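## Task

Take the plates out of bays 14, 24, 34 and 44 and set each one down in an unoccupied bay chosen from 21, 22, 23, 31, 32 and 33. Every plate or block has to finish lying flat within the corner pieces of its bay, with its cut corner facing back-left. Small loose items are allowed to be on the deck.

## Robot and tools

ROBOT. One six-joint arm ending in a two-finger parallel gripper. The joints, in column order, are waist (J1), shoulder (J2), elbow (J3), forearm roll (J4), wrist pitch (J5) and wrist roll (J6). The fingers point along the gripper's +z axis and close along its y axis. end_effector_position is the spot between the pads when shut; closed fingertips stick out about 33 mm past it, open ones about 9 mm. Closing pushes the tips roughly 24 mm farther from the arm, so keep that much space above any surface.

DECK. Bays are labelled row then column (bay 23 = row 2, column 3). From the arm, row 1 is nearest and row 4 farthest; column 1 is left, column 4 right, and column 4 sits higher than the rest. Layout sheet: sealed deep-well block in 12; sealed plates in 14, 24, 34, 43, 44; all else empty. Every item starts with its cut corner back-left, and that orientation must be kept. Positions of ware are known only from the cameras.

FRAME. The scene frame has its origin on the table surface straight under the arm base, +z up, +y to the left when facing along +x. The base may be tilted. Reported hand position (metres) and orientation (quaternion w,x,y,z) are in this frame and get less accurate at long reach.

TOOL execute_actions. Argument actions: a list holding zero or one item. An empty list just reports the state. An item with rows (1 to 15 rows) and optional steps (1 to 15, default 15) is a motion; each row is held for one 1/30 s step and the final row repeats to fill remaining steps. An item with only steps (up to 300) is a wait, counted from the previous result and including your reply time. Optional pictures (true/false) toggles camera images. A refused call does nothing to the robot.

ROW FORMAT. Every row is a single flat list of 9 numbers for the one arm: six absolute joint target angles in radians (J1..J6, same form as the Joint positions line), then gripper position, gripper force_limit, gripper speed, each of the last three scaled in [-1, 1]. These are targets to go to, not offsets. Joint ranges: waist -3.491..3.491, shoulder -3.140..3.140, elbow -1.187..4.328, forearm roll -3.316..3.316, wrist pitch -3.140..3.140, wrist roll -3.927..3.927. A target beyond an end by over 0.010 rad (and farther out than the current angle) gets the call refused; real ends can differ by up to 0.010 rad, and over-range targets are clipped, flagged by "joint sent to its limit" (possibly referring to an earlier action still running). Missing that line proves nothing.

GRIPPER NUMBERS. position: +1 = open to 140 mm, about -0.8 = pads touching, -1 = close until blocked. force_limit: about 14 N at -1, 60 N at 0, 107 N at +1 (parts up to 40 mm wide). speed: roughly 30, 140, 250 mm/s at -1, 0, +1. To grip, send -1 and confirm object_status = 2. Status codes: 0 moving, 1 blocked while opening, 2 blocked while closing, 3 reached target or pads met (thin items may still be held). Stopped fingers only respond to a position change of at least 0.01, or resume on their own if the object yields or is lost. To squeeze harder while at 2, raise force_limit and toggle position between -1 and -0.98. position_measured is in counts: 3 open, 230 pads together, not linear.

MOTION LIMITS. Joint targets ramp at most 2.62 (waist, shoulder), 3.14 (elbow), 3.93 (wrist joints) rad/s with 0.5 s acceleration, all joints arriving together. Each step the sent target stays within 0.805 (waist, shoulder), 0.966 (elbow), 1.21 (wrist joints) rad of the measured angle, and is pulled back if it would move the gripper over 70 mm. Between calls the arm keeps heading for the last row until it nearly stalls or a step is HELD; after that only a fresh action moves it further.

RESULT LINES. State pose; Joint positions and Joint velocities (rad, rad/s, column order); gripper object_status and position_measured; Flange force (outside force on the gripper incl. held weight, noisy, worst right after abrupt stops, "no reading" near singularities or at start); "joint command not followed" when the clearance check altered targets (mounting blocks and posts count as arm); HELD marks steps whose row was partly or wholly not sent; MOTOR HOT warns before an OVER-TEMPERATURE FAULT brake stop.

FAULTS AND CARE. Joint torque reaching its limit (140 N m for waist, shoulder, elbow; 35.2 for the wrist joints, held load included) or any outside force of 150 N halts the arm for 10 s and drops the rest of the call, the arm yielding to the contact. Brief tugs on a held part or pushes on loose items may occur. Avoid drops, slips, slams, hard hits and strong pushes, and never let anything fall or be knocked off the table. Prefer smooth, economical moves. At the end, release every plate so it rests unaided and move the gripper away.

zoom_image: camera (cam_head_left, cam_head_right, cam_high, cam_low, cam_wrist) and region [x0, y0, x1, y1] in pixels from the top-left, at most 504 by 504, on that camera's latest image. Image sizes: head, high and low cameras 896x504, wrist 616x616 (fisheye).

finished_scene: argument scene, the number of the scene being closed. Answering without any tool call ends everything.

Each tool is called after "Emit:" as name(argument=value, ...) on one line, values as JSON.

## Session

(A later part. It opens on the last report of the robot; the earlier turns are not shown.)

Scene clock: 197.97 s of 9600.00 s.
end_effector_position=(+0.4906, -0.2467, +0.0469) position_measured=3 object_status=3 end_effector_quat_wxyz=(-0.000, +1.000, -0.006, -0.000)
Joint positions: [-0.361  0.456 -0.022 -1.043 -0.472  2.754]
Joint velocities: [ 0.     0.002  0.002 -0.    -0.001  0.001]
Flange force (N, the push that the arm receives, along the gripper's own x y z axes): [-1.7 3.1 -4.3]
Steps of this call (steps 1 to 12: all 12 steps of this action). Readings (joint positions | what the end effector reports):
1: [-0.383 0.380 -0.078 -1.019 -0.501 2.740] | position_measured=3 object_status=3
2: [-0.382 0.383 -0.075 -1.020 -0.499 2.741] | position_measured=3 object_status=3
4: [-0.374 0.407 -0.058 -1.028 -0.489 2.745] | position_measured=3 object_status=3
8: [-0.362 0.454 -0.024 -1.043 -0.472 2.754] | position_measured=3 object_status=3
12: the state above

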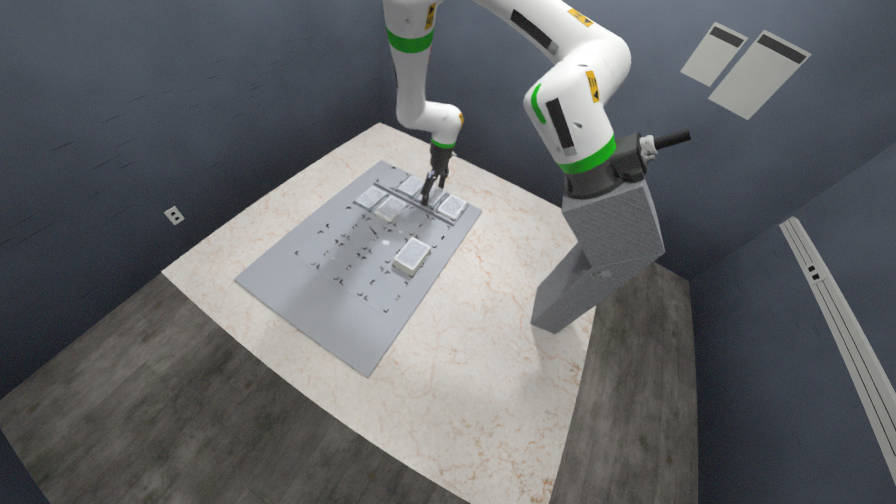

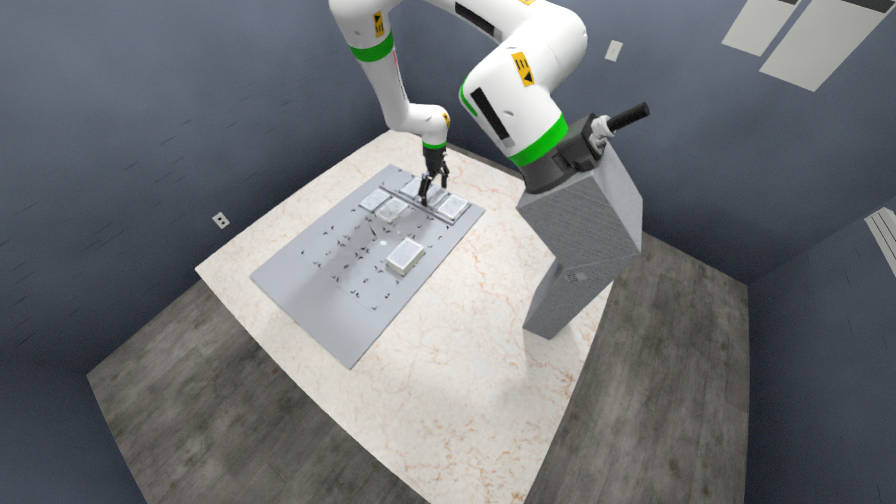

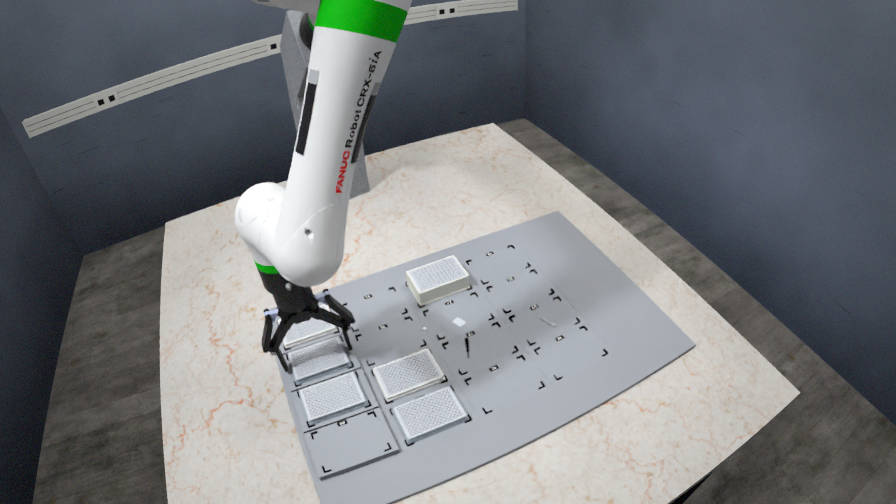

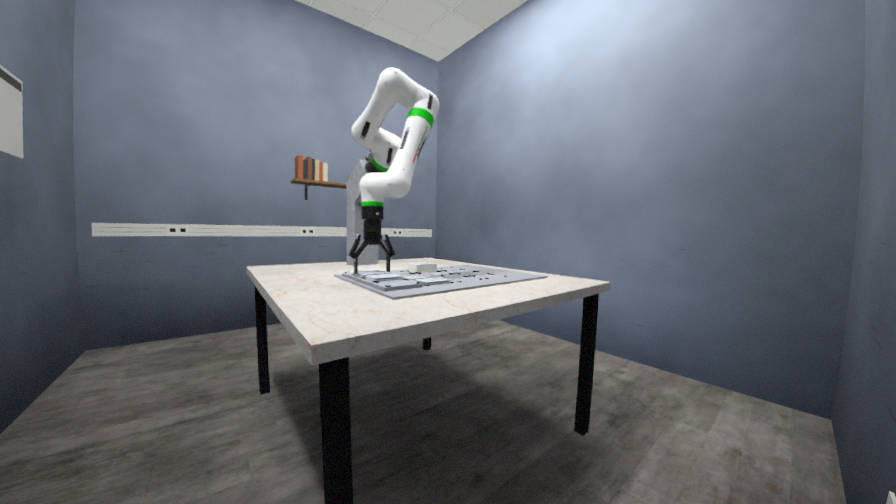

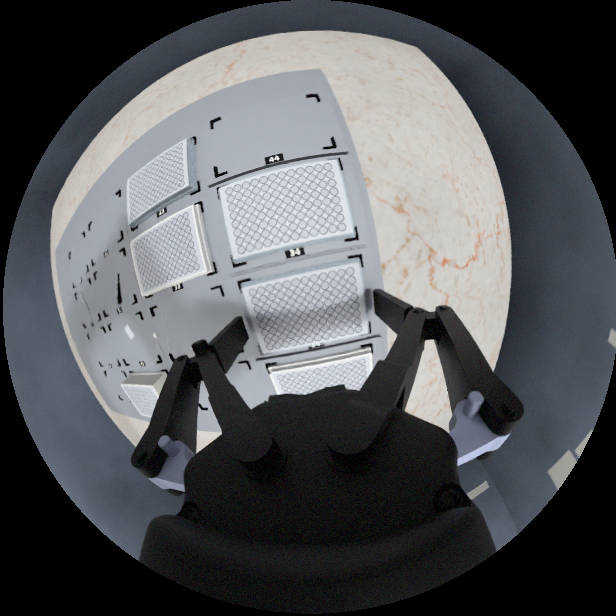

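Emit:
execute_actions(actions=[{"rows":[[-0.3607,0.4578,-0.0209,-1.044,-0.471,2.754,-1,-0.2,-0.6]]}], pictures=false)

Emit:
execute_actions(actions=[{"rows":[[-0.3612,0.456,-0.0222,-1.0434,-0.4717,2.754,-0.98,0,-0.6],[-0.3612,0.456,-0.0222,-1.0434,-0.4717,2.754,-0.98,0,-0.6],[-0.3612,0.456,-0.0222,-1.0434,-0.4717,2.754,-0.98,0,-0.6],[-0.3612,0.456,-0.0222,-1.0434,-0.4717,2.754,-0.98,0,-0.6],[-0.383,0.38,-0.078,-1.019,-0.501,2.74,-0.98,0,0]],"steps":13}], pictures=false)

Emit:
execute_actions(actions=[{"rows":[[0.045,0.215,-0.335,-0.676,-0.1436,2.161,-0.98,0,0]]}], pictures=false)

Emit:
execute_actions(actions=[{"steps":7}], pictures=false)

Emit:
execute_actions(actions=[{"rows":[[0.0337,0.3202,-0.2414,-0.772,-0.142,2.269,-0.98,0,0]],"steps":14}])

Emit:
zoom_image(camera="cam_wrist", region=[225,240,385,370])

Emit:
zoom_image(camera="cam_high", region=[345,295,445,380])

Scene clock: 222.33 s of 9600.00 s.
end_effector_position=(+0.4906, -0.2467, +0.0461) position_measured=37 object_status=0 end_effector_quat_wxyz=(-0.000, +1.000, -0.006, -0.000)
Joint positions: [-0.361  0.458 -0.021 -1.044 -0.471  2.754]
Joint velocities: [-0.001 -0.001 -0.     0.    -0.001 -0.   ]
Flange force (N, the push that the arm receives, along the gripper's own x y z axes): [-3.7 -6.1 -63.7]
Steps of this call (steps 1 to 15: the robot went on to your last target; steps 16 to 90: nothing new was sent; then 20.87 s passed at rest; steps 91 to 105: all 15 steps of this action). Readings (joint positions | what the end effector reports):
91: [-0.361 0.456 -0.022 -1.043 -0.472 2.754] | position_measured=3 object_status=0
92: [-0.361 0.457 -0.022 -1.044 -0.471 2.754] | position_measured=5 object_status=0
94: [-0.361 0.458 -0.021 -1.044 -0.471 2.754] | position_measured=13 object_status=0
98: [-0.361 0.458 -0.021 -1.044 -0.471 2.754] | position_measured=29 object_status=0
105: the state above

Scene clock: 222.77 s of 9600.00 s.
end_effector_position=(+0.4902, -0.2460, +0.0806) position_measured=40 object_status=2 end_effector_quat_wxyz=(-0.001, +1.000, -0.005, -0.001)
Joint positions: [-0.383  0.381 -0.077 -1.019 -0.501  2.74 ]
Joint velocities: [-0.001 -0.009 -0.014  0.003 -0.008 -0.003]
Flange force (N, the push that the arm receives, along the gripper's own x y z axes): [-0.1 4.4 -10.7]
Steps of this call (steps 1 to 13: all 13 steps of this action). Readings (joint positions | what the end effector reports):
1: [-0.361 0.458 -0.021 -1.044 -0.471 2.754] | position_measured=37 object_status=0
2: [-0.361 0.457 -0.021 -1.044 -0.471 2.754] | position_measured=38 object_status=0
4: [-0.361 0.457 -0.022 -1.044 -0.471 2.754] | position_measured=39 object_status=0
8: [-0.369 0.429 -0.042 -1.035 -0.482 2.749] | position_measured=40 object_status=0
13: the state above

Scene clock: 223.27 s of 9600.00 s.
end_effector_position=(+0.4850, -0.1123, +0.0767) position_measured=40 object_status=2 end_effector_quat_wxyz=(+0.005, +1.000, -0.010, -0.009)
Joint positions: [-0.028  0.243 -0.291 -0.734 -0.204  2.259]
Joint velocities: [ 0.769 -0.295 -0.459  0.61   0.633 -1.031]
Flange force (N, the push that the arm receives, along the gripper's own x y z axes): no reading
Steps of this call (steps 1 to 15: all 15 steps of this action). Readings (joint positions | what the end effector reports):
1: [-0.383 0.380 -0.078 -1.019 -0.501 2.740] | position_measured=40 object_status=2
2: [-0.380 0.379 -0.080 -1.016 -0.498 2.735] | position_measured=40 object_status=2
4: [-0.356 0.369 -0.095 -0.997 -0.477 2.703] | position_measured=40 object_status=2
8: [-0.243 0.326 -0.162 -0.907 -0.383 2.551] | position_measured=40 object_status=2
15: the state above

Scene clock: 223.50 s of 9600.00 s.
end_effector_position=(+0.4891, -0.0827, +0.0795) position_measured=40 object_status=2 end_effector_quat_wxyz=(-0.000, +1.000, -0.008, -0.000)
Joint positions: [ 0.045  0.215 -0.335 -0.676 -0.144  2.161]
Joint velocities: [ 0.001 -0.001 -0.003  0.002  0.004 -0.009]
Flange force (N, the push that the arm receives, along the gripper's own x y z axes): no reading
Steps of this call (steps 1 to 7: the robot went on to your last target). Readings (joint positions | what the end effector reports):
1: [-0.004 0.234 -0.306 -0.715 -0.184 2.227] | position_measured=40 object_status=2
2: [0.016 0.226 -0.317 -0.700 -0.168 2.201] | position_measured=40 object_status=2
4: [0.039 0.217 -0.332 -0.681 -0.148 2.169] | position_measured=40 object_status=2
7: the state above

Scene clock: 223.97 s of 9600.00 s.
end_effector_position=(+0.4905, -0.0826, +0.0399) position_measured=40 object_status=2 end_effector_quat_wxyz=(-0.000, +1.000, -0.006, -0.000)
Joint positions: [ 0.034  0.32  -0.241 -0.772 -0.142  2.269]
Joint velocities: [-0.001  0.002  0.001  0.    -0.001  0.001]
Flange force (N, the push that the arm receives, along the gripper's own x y z axes): no reading
Steps of this call (steps 1 to 14: all 14 steps of this action). Readings (joint positions | what the end effector reports):
1: [0.045 0.215 -0.335 -0.676 -0.144 2.161] | position_measured=40 object_status=2
2: [0.044 0.218 -0.332 -0.679 -0.144 2.164] | position_measured=40 object_status=2
4: [0.041 0.242 -0.310 -0.701 -0.143 2.190] | position_measured=40 object_status=2
8: [0.035 0.312 -0.249 -0.764 -0.142 2.260] | position_measured=40 object_status=2
14: the state above

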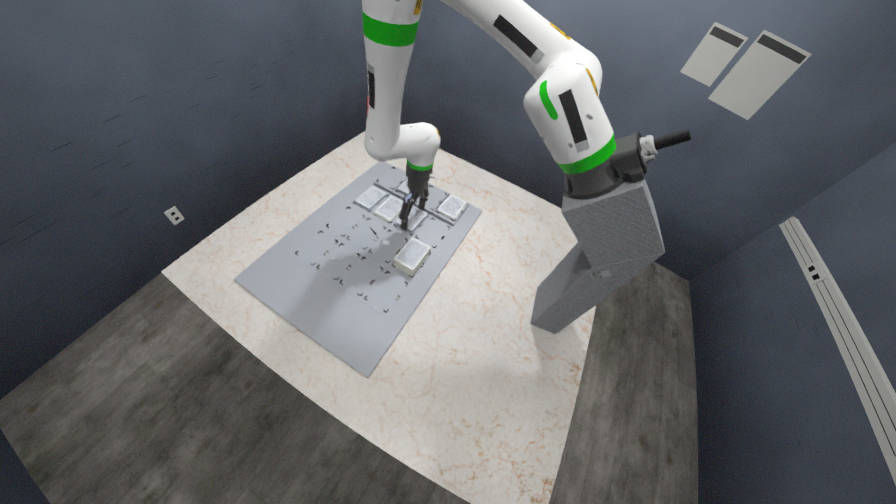

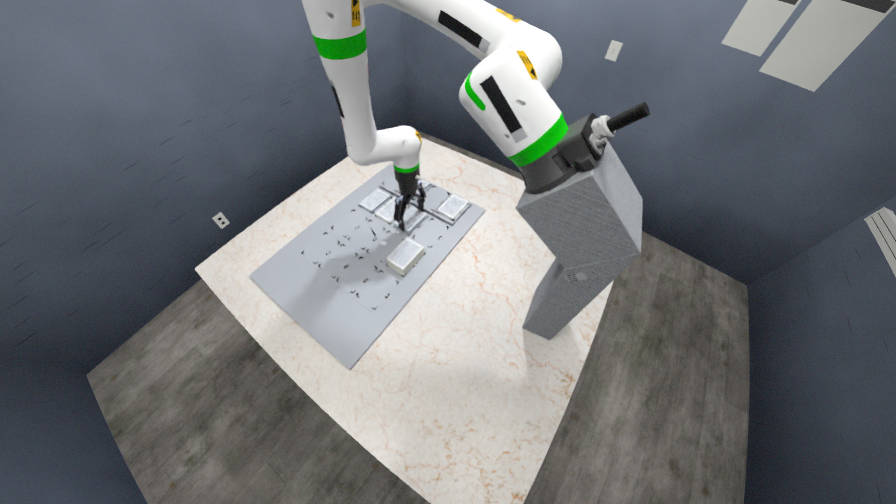

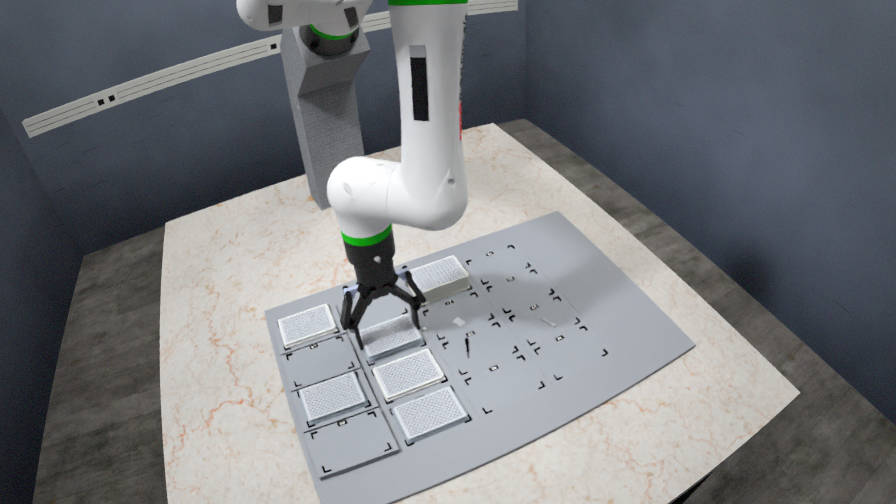

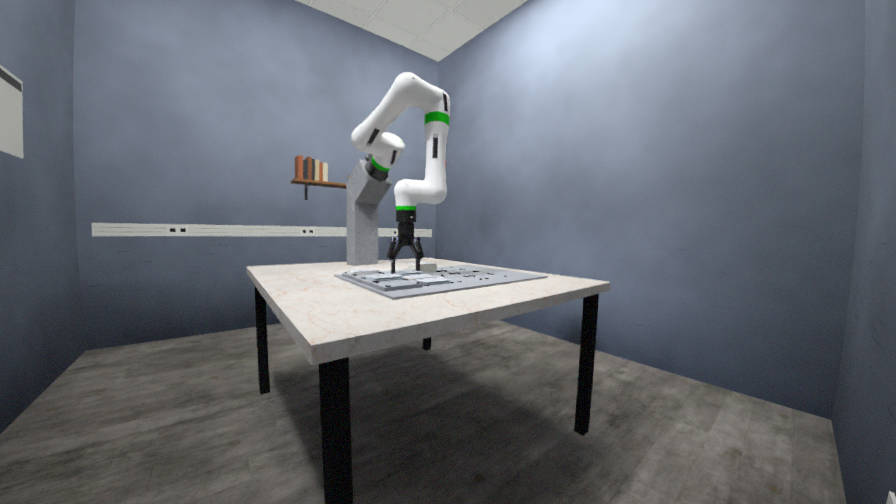

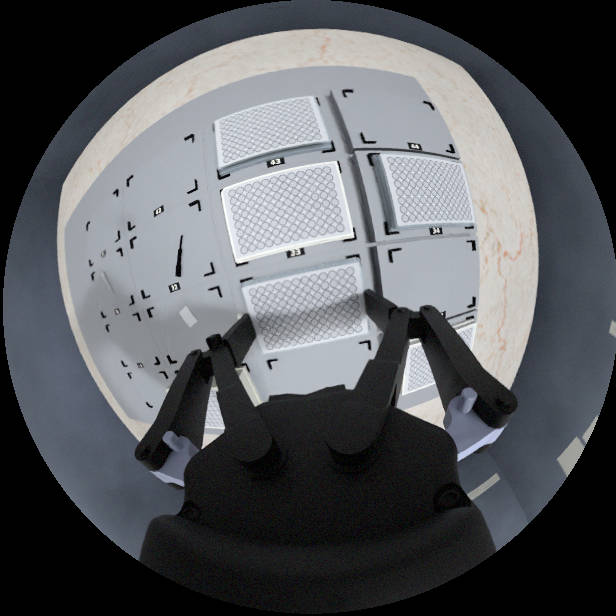

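Region (225, 240, 385, 370) of cam_wrist's 616x616 image, scaled by 3.150, with more detail than that image has; it fills the top 410 rows of this view, and the rest is white.

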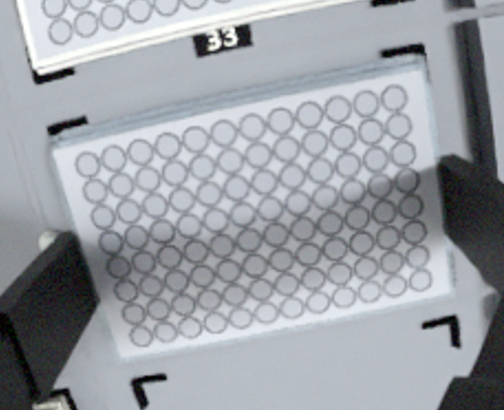

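Region (345, 295, 445, 380) of cam_high's 896x504 image, scaled by 5.040, with more detail than that image has; it fills the top 428 rows of this view, and the rest is white.

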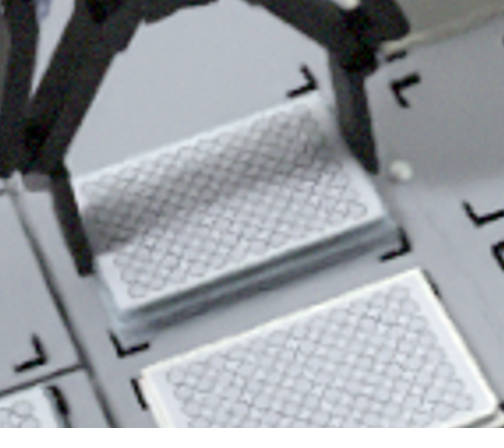

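Emit:
execute_actions(actions=[{"rows":[[0.0327,0.3294,-0.2332,-0.7804,-0.1419,2.2785,-0.98,0,0],[0.0327,0.3294,-0.2332,-0.7804,-0.1419,2.2785,-0.98,0,0],[0.0327,0.3294,-0.2332,-0.7804,-0.1419,2.2785,-0.98,0,0],[0.0317,0.3385,-0.225,-0.789,-0.1417,2.288,-0.98,0,0]],"steps":10}], pictures=false)

Emit:
execute_actions(actions=[{"rows":[[0.0317,0.3385,-0.225,-0.789,-0.1417,2.288,0.87,0,-0.5]],"steps":7}], pictures=false)

Emit:
execute_actions(actions=[{"rows":[[0.045,0.215,-0.335,-0.676,-0.1436,2.161,0.87,0,0]],"steps":10}], pictures=false)

Emit:
execute_actions(actions=[{"rows":[[-0.2946,0.3766,0.093,-0.722,-0.546,2.361,1,0,0]]}], pictures=false)

Emit:
execute_actions(actions=[{"steps":8}], pictures=false)

Emit:
execute_actions(actions=[{"rows":[[-0.2722,0.4626,0.1577,-0.7297,-0.5178,2.361,1,0,0]],"steps":13}])

Emit:
zoom_image(camera="cam_high", region=[330,280,480,420])

Scene clock: 243.93 s of 9600.00 s.
end_effector_position=(+0.4904, -0.0826, +0.0330) position_measured=40 object_status=2 end_effector_quat_wxyz=(-0.000, +1.000, -0.006, -0.000)
Joint positions: [ 0.032  0.338 -0.225 -0.789 -0.142  2.288]
Joint velocities: [-0.     0.005  0.005 -0.005  0.001  0.005]
Flange force (N, the push that the arm receives, along the gripper's own x y z axes): no reading
Steps of this call (steps 1 to 15: the robot went on to your last target; steps 16 to 90: nothing new was sent; then 16.63 s passed at rest; steps 91 to 100: all 10 steps of this action). Readings (joint positions | what the end effector reports):
91: [0.034 0.320 -0.241 -0.772 -0.142 2.269] | position_measured=40 object_status=2
92: [0.033 0.323 -0.239 -0.775 -0.142 2.272] | position_measured=40 object_status=2
94: [0.033 0.328 -0.234 -0.779 -0.142 2.277] | position_measured=40 object_status=2
98: [0.032 0.338 -0.226 -0.788 -0.142 2.287] | position_measured=40 object_status=2
100: the state above

Scene clock: 244.17 s of 9600.00 s.
end_effector_position=(+0.4904, -0.0826, +0.0329) position_measured=20 object_status=0 end_effector_quat_wxyz=(-0.000, +1.000, -0.005, -0.000)
Joint positions: [ 0.032  0.338 -0.225 -0.789 -0.142  2.288]
Joint velocities: [-0.     0.    -0.     0.     0.001 -0.   ]
Flange force (N, the push that the arm receives, along the gripper's own x y z axes): no reading
Steps of this call (steps 1 to 7: all 7 steps of this action). Readings (joint positions | what the end effector reports):
1: [0.032 0.338 -0.225 -0.789 -0.142 2.288] | position_measured=40 object_status=0
2: [0.032 0.338 -0.225 -0.789 -0.142 2.288] | position_measured=40 object_status=0
4: [0.032 0.338 -0.225 -0.789 -0.142 2.288] | position_measured=29 object_status=0
7: the state above

Scene clock: 244.50 s of 9600.00 s.
end_effector_position=(+0.4893, -0.0826, +0.0790) position_measured=20 object_status=3 end_effector_quat_wxyz=(-0.000, +1.000, -0.008, +0.000)
Joint positions: [ 0.045  0.216 -0.333 -0.678 -0.144  2.163]
Joint velocities: [ 0.008 -0.078 -0.071  0.074 -0.001 -0.082]
Flange force (N, the push that the arm receives, along the gripper's own x y z axes): no reading
Steps of this call (steps 1 to 10: all 10 steps of this action). Readings (joint positions | what the end effector reports):
1: [0.032 0.338 -0.225 -0.789 -0.142 2.288] | position_measured=20 object_status=0
2: [0.032 0.336 -0.227 -0.787 -0.142 2.286] | position_measured=20 object_status=0
4: [0.034 0.314 -0.247 -0.766 -0.142 2.262] | position_measured=20 object_status=0
8: [0.043 0.232 -0.319 -0.692 -0.143 2.179] | position_measured=20 object_status=3
10: the state above

Scene clock: 245.00 s of 9600.00 s.
end_effector_position=(+0.5782, -0.2119, +0.0799) position_measured=3 object_status=3 end_effector_quat_wxyz=(+0.001, +1.000, -0.009, -0.002)
Joint positions: [-0.23   0.346  0.011 -0.713 -0.469  2.323]
Joint velocities: [-0.632  0.299  0.793 -0.085 -0.736  0.369]
Flange force (N, the push that the arm receives, along the gripper's own x y z axes): [3.7 4.6 1.0]
Steps of this call (steps 1 to 15: all 15 steps of this action). Readings (joint positions | what the end effector reports):
1: [0.045 0.215 -0.334 -0.676 -0.144 2.162] | position_measured=20 object_status=0
2: [0.043 0.217 -0.332 -0.676 -0.148 2.162] | position_measured=16 object_status=0
4: [0.022 0.227 -0.305 -0.679 -0.174 2.175] | position_measured=4 object_status=0
8: [-0.071 0.271 -0.188 -0.692 -0.284 2.230] | position_measured=3 object_status=0
15: the state above

Scene clock: 245.27 s of 9600.00 s.
end_effector_position=(+0.5961, -0.2470, +0.0878) position_measured=3 object_status=3 end_effector_quat_wxyz=(+0.001, +1.000, -0.006, -0.000)
Joint positions: [-0.294  0.376  0.093 -0.722 -0.546  2.361]
Joint velocities: [-0.002  0.001  0.006 -0.    -0.003  0.002]
Flange force (N, the push that the arm receives, along the gripper's own x y z axes): [-0.2 3.7 -2.4]
Steps of this call (steps 1 to 8: the robot went on to your last target). Readings (joint positions | what the end effector reports):
1: [-0.250 0.355 0.037 -0.716 -0.493 2.335] | position_measured=3 object_status=3
2: [-0.267 0.363 0.058 -0.718 -0.513 2.345] | position_measured=3 object_status=3
4: [-0.289 0.374 0.085 -0.721 -0.539 2.357] | position_measured=3 object_status=3
8: the state above

Scene clock: 245.70 s of 9600.00 s.
end_effector_position=(+0.5979, -0.2470, +0.0481) position_measured=3 object_status=3 end_effector_quat_wxyz=(-0.000, +1.000, -0.006, -0.000)
Joint positions: [-0.272  0.462  0.158 -0.73  -0.518  2.361]
Joint velocities: [ 0.003  0.002  0.001  0.001 -0.     0.   ]
Flange force (N, the push that the arm receives, along the gripper's own x y z axes): [1.3 4.2 -0.8]
Steps of this call (steps 1 to 13: all 13 steps of this action). Readings (joint positions | what the end effector reports):
1: [-0.294 0.377 0.093 -0.722 -0.546 2.361] | position_measured=3 object_status=3
2: [-0.293 0.380 0.096 -0.722 -0.545 2.361] | position_measured=3 object_status=3
4: [-0.287 0.404 0.114 -0.724 -0.535 2.361] | position_measured=3 object_status=3
8: [-0.273 0.460 0.155 -0.729 -0.519 2.361] | position_measured=3 object_status=3
13: the state above

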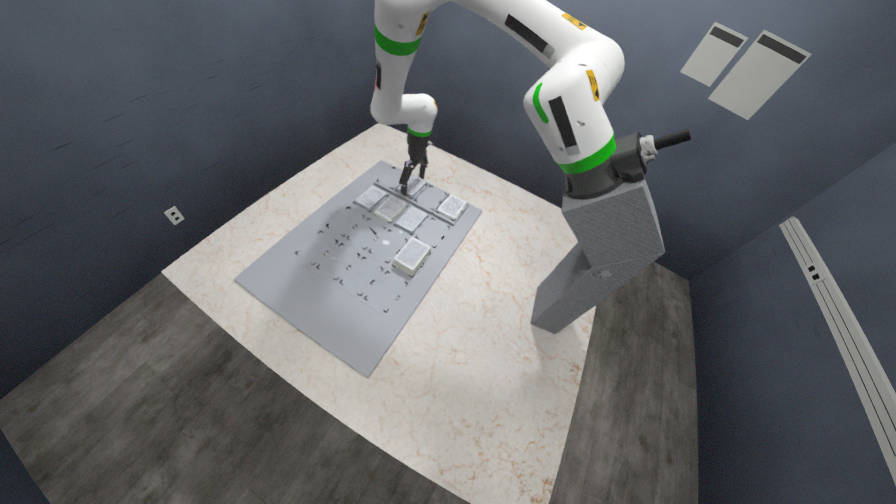

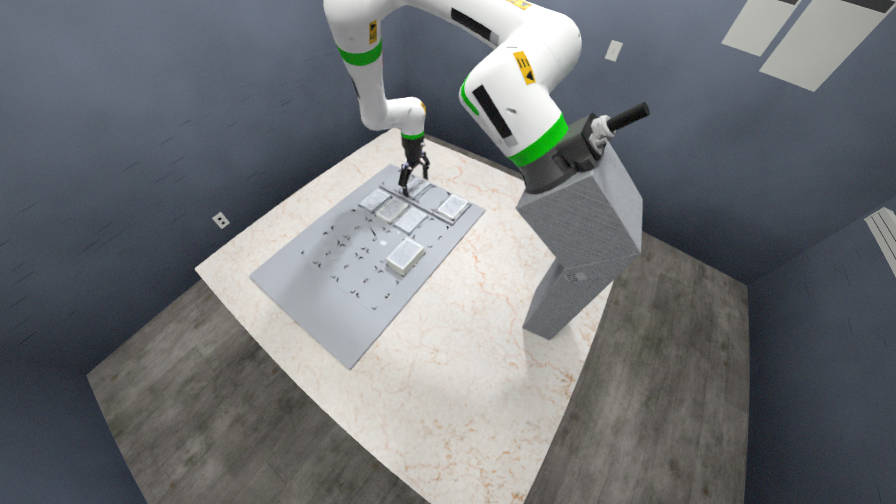

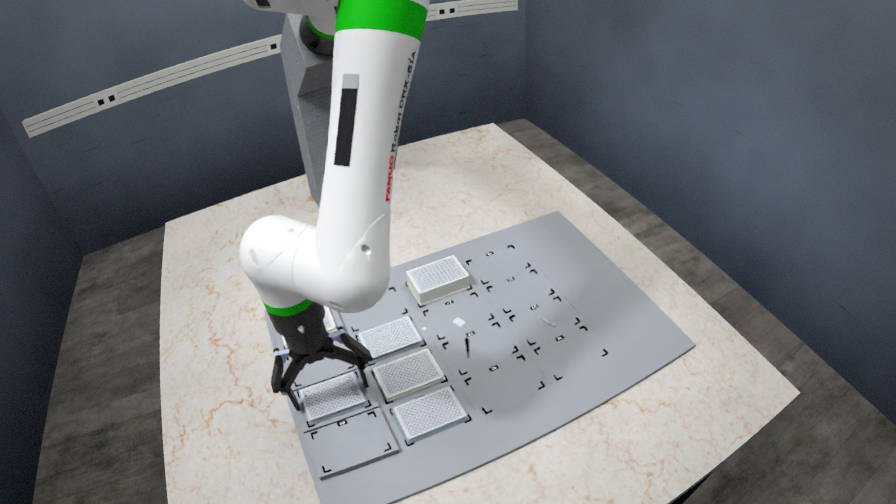

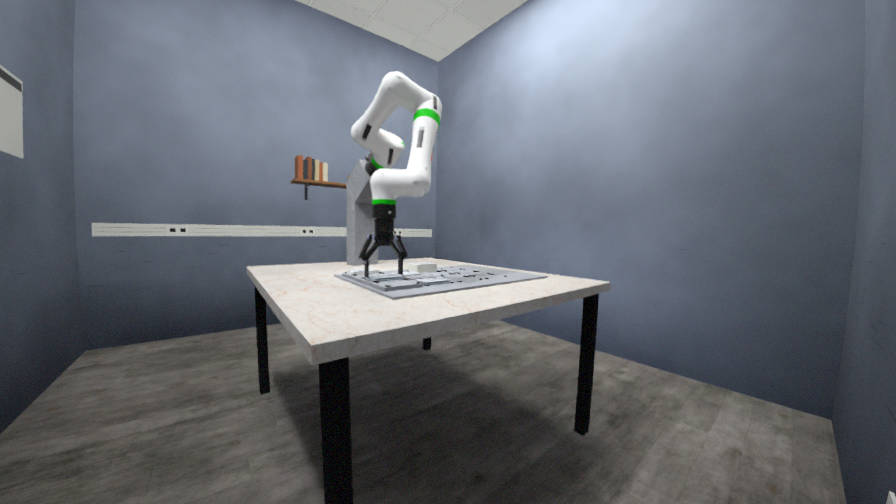

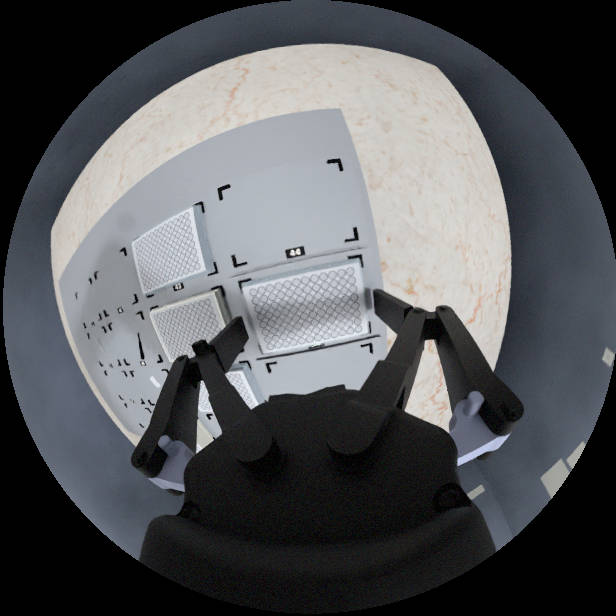

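Region (330, 280, 480, 420) of cam_high's 896x504 image, scaled by 3.360, with more detail than that image has; it fills the top 470 rows of this view, and the rest is white.

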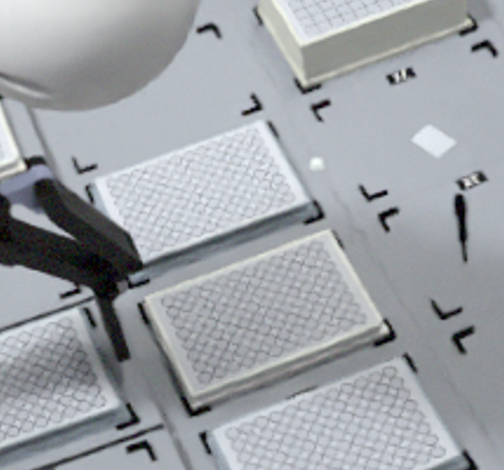

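Emit:
execute_actions(actions=[{"rows":[[-0.2722,0.4626,0.1577,-0.7297,-0.5178,2.361,-1,0,-0.6]]}], pictures=false)

Emit:
execute_actions(actions=[{"rows":[[-0.2946,0.3766,0.093,-0.722,-0.546,2.361,-0.98,0,0]],"steps":9}], pictures=false)

Emit:
execute_actions(actions=[{"rows":[[0.078,0.2,-0.209,-0.251,-0.257,1.721,-0.98,0,0]]}], pictures=false)

Emit:
execute_actions(actions=[{"rows":[[0.213,0.19,-0.42,0.9,-0.07,0.48,-0.98,0,0]]}], pictures=false)

Emit:
execute_actions(actions=[{"rows":[[0.3475,0.2016,-0.6245,2.377,-0.214,-1.08,-0.98,0,0]]}], pictures=false)

Emit:
execute_actions(actions=[{"steps":22}], pictures=false)

Emit:
execute_actions(actions=[{"rows":[[0.3115,0.3291,-0.507,2.5225,-0.2083,-1.202,-0.98,0,0]]}])

Emit:
zoom_image(camera="cam_wrist", region=[225,240,385,370])

Scene clock: 272.43 s of 9600.00 s.
end_effector_position=(+0.5979, -0.2469, +0.0480) position_measured=39 object_status=0 end_effector_quat_wxyz=(-0.000, +1.000, -0.006, -0.000)
Joint positions: [-0.272  0.462  0.158 -0.73  -0.518  2.361]
Joint velocities: [-0.002 -0.    -0.    -0.    -0.    -0.   ]
Flange force (N, the push that the arm receives, along the gripper's own x y z axes): [-9.7 -5.2 -57.5]
Steps of this call (steps 1 to 15: the robot went on to your last target; steps 16 to 90: nothing new was sent; then 23.23 s passed at rest; steps 91 to 105: all 15 steps of this action). Readings (joint positions | what the end effector reports):
91: [-0.272 0.463 0.158 -0.730 -0.518 2.361] | position_measured=3 object_status=0
92: [-0.272 0.463 0.158 -0.730 -0.518 2.361] | position_measured=5 object_status=0
94: [-0.272 0.463 0.158 -0.730 -0.518 2.361] | position_measured=13 object_status=0
98: [-0.272 0.463 0.158 -0.730 -0.518 2.361] | position_measured=29 object_status=0
105: the state above

Scene clock: 272.73 s of 9600.00 s.
end_effector_position=(+0.5964, -0.2473, +0.0876) position_measured=41 object_status=2 end_effector_quat_wxyz=(+0.001, +1.000, -0.006, -0.000)
Joint positions: [-0.294  0.377  0.094 -0.722 -0.546  2.361]
Joint velocities: [-0.005 -0.024 -0.023  0.003 -0.01  -0.   ]
Flange force (N, the push that the arm receives, along the gripper's own x y z axes): [-1.5 1.4 -21.6]
Steps of this call (steps 1 to 9: all 9 steps of this action). Readings (joint positions | what the end effector reports):
1: [-0.272 0.462 0.158 -0.730 -0.518 2.361] | position_measured=39 object_status=0
2: [-0.273 0.459 0.155 -0.730 -0.519 2.361] | position_measured=39 object_status=0
4: [-0.279 0.436 0.137 -0.728 -0.527 2.361] | position_measured=41 object_status=0
8: [-0.294 0.380 0.096 -0.722 -0.545 2.361] | position_measured=41 object_status=2
9: the state above

Scene clock: 273.23 s of 9600.00 s.
end_effector_position=(+0.5954, -0.1162, +0.0913) position_measured=41 object_status=2 end_effector_quat_wxyz=(+0.008, +1.000, -0.007, -0.006)
Joint positions: [ 0.015  0.23  -0.158 -0.331 -0.306  1.83 ]
Joint velocities: [ 0.664 -0.313 -0.533  0.831  0.505 -1.13 ]
Flange force (N, the push that the arm receives, along the gripper's own x y z axes): [1.2 -6.4 -3.4]
Steps of this call (steps 1 to 15: all 15 steps of this action). Readings (joint positions | what the end effector reports):
1: [-0.294 0.377 0.093 -0.722 -0.546 2.361] | position_measured=41 object_status=2
2: [-0.292 0.375 0.090 -0.718 -0.543 2.356] | position_measured=41 object_status=2
4: [-0.271 0.365 0.073 -0.692 -0.526 2.320] | position_measured=41 object_status=2
8: [-0.171 0.318 -0.007 -0.567 -0.449 2.150] | position_measured=41 object_status=2
15: the state above

Scene clock: 273.73 s of 9600.00 s.
end_effector_position=(+0.6366, -0.0307, +0.0898) position_measured=41 object_status=2 end_effector_quat_wxyz=(+0.023, +1.000, -0.015, +0.004)
Joint positions: [ 0.179  0.194 -0.369  0.587 -0.116  0.811]
Joint velocities: [ 0.198 -0.025 -0.294  1.79   0.261 -1.901]
Flange force (N, the push that the arm receives, along the gripper's own x y z axes): no reading
Steps of this call (steps 1 to 15: all 15 steps of this action). Readings (joint positions | what the end effector reports):
1: [0.035 0.220 -0.174 -0.305 -0.290 1.794] | position_measured=41 object_status=2
2: [0.053 0.213 -0.190 -0.275 -0.276 1.755] | position_measured=41 object_status=2
4: [0.080 0.208 -0.224 -0.193 -0.245 1.654] | position_measured=41 object_status=2
8: [0.123 0.202 -0.287 0.076 -0.189 1.350] | position_measured=41 object_status=2
15: the state above

Scene clock: 274.23 s of 9600.00 s.
end_effector_position=(+0.5884, +0.1096, +0.0781) position_measured=41 object_status=2 end_effector_quat_wxyz=(+0.034, +0.999, +0.010, -0.023)
Joint positions: [ 0.277  0.197 -0.518  1.526 -0.153 -0.148]
Joint velocities: [ 0.144  0.009 -0.217  1.723 -0.124 -1.89 ]
Flange force (N, the push that the arm receives, along the gripper's own x y z axes): no reading
Steps of this call (steps 1 to 15: all 15 steps of this action). Readings (joint positions | what the end effector reports):
1: [0.185 0.194 -0.379 0.647 -0.107 0.748] | position_measured=41 object_status=2
2: [0.192 0.193 -0.389 0.708 -0.101 0.685] | position_measured=41 object_status=2
4: [0.209 0.193 -0.414 0.834 -0.101 0.558] | position_measured=41 object_status=2
8: [0.239 0.195 -0.459 1.089 -0.118 0.303] | position_measured=41 object_status=2
15: the state above

Scene clock: 274.97 s of 9600.00 s.
end_effector_position=(+0.4868, +0.2425, +0.0909) position_measured=41 object_status=2 end_effector_quat_wxyz=(-0.001, +1.000, -0.006, -0.002)
Joint positions: [ 0.347  0.202 -0.624  2.377 -0.214 -1.08 ]
Joint velocities: [-0.    -0.001 -0.001  0.004 -0.001 -0.003]
Flange force (N, the push that the arm receives, along the gripper's own x y z axes): no reading
Steps of this call (steps 1 to 22: the robot went on to your last target). Readings (joint positions | what the end effector reports):
1: [0.282 0.198 -0.525 1.584 -0.157 -0.212] | position_measured=41 object_status=2
2: [0.287 0.198 -0.532 1.642 -0.161 -0.275] | position_measured=41 object_status=2
4: [0.296 0.199 -0.547 1.755 -0.169 -0.399] | position_measured=41 object_status=2
8: [0.314 0.200 -0.574 1.973 -0.185 -0.638] | position_measured=41 object_status=2
22: the state above

Scene clock: 275.47 s of 9600.00 s.
end_effector_position=(+0.4908, +0.2455, +0.0422) position_measured=41 object_status=2 end_effector_quat_wxyz=(-0.001, +1.000, -0.006, -0.000)
Joint positions: [ 0.312  0.329 -0.507  2.522 -0.208 -1.202]
Joint velocities: [ 0.001  0.002  0.001  0.001  0.    -0.001]
Flange force (N, the push that the arm receives, along the gripper's own x y z axes): no reading
Steps of this call (steps 1 to 15: all 15 steps of this action). Readings (joint positions | what the end effector reports):
1: [0.347 0.202 -0.624 2.377 -0.214 -1.080] | position_measured=41 object_status=2
2: [0.346 0.205 -0.622 2.381 -0.214 -1.084] | position_measured=41 object_status=2
4: [0.339 0.229 -0.599 2.408 -0.212 -1.106] | position_measured=41 object_status=2
8: [0.316 0.311 -0.523 2.502 -0.209 -1.185] | position_measured=41 object_status=2
15: the state above

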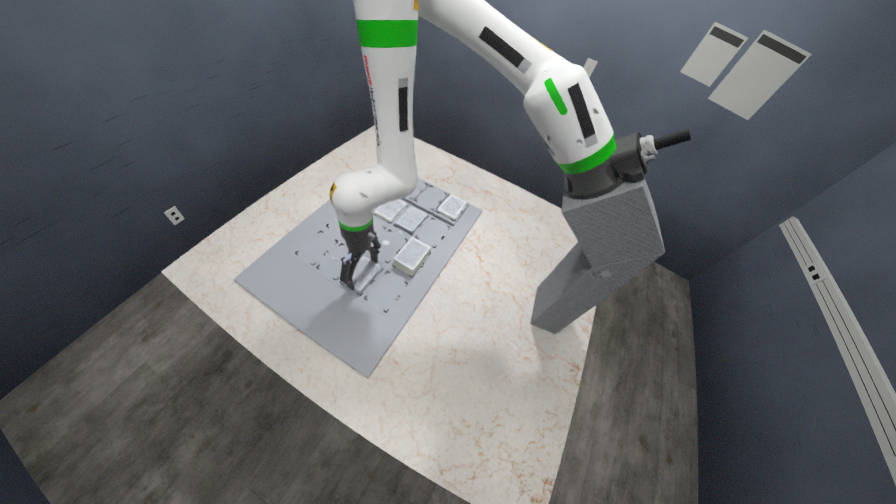

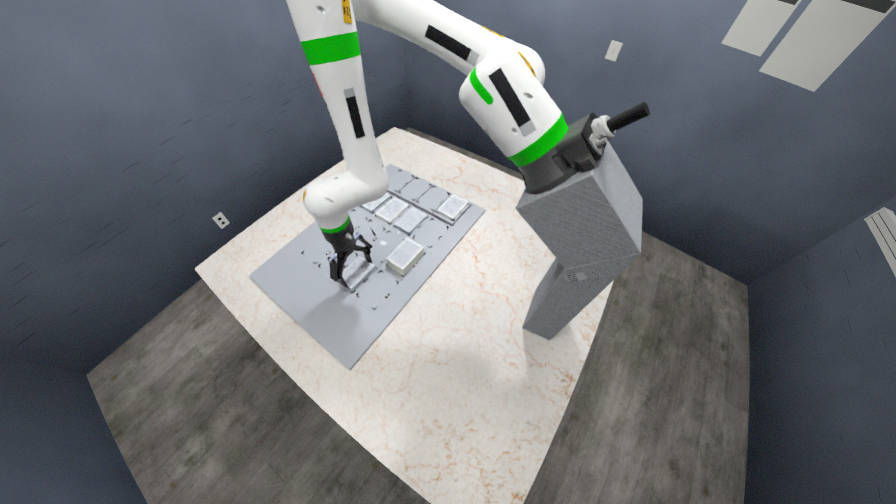

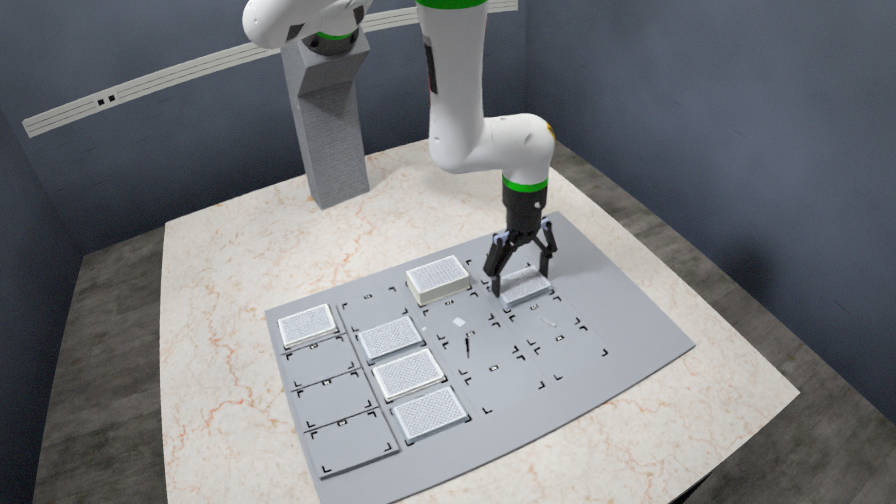

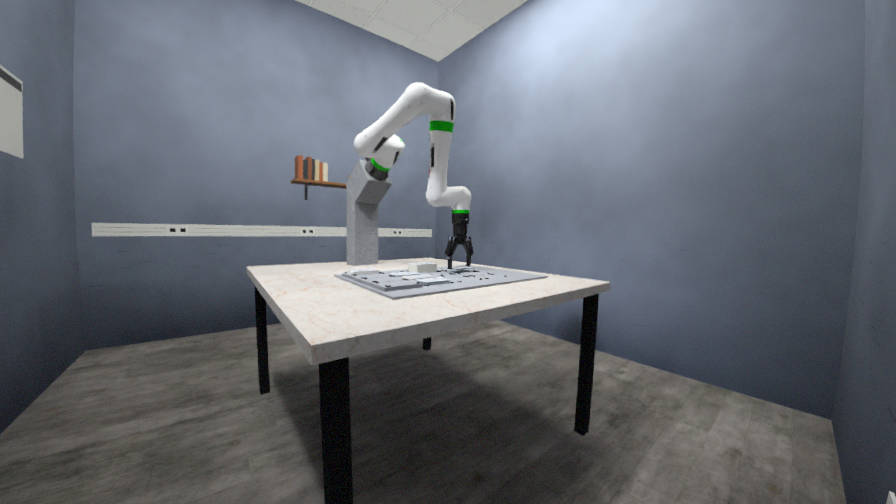

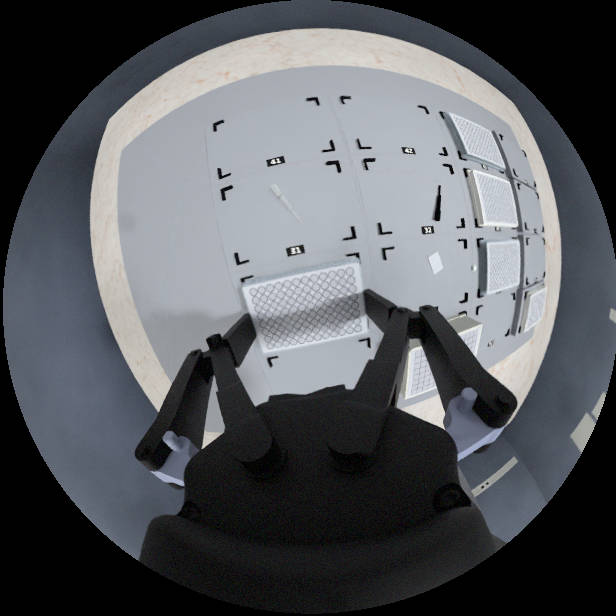

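Region (225, 240, 385, 370) of cam_wrist's 616x616 image, scaled by 3.150, with more detail than that image has; it fills the top 410 rows of this view, and the rest is white.

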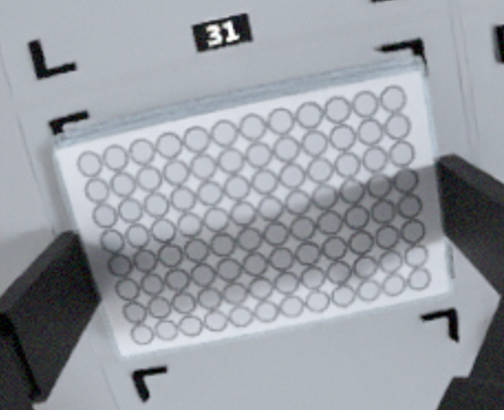

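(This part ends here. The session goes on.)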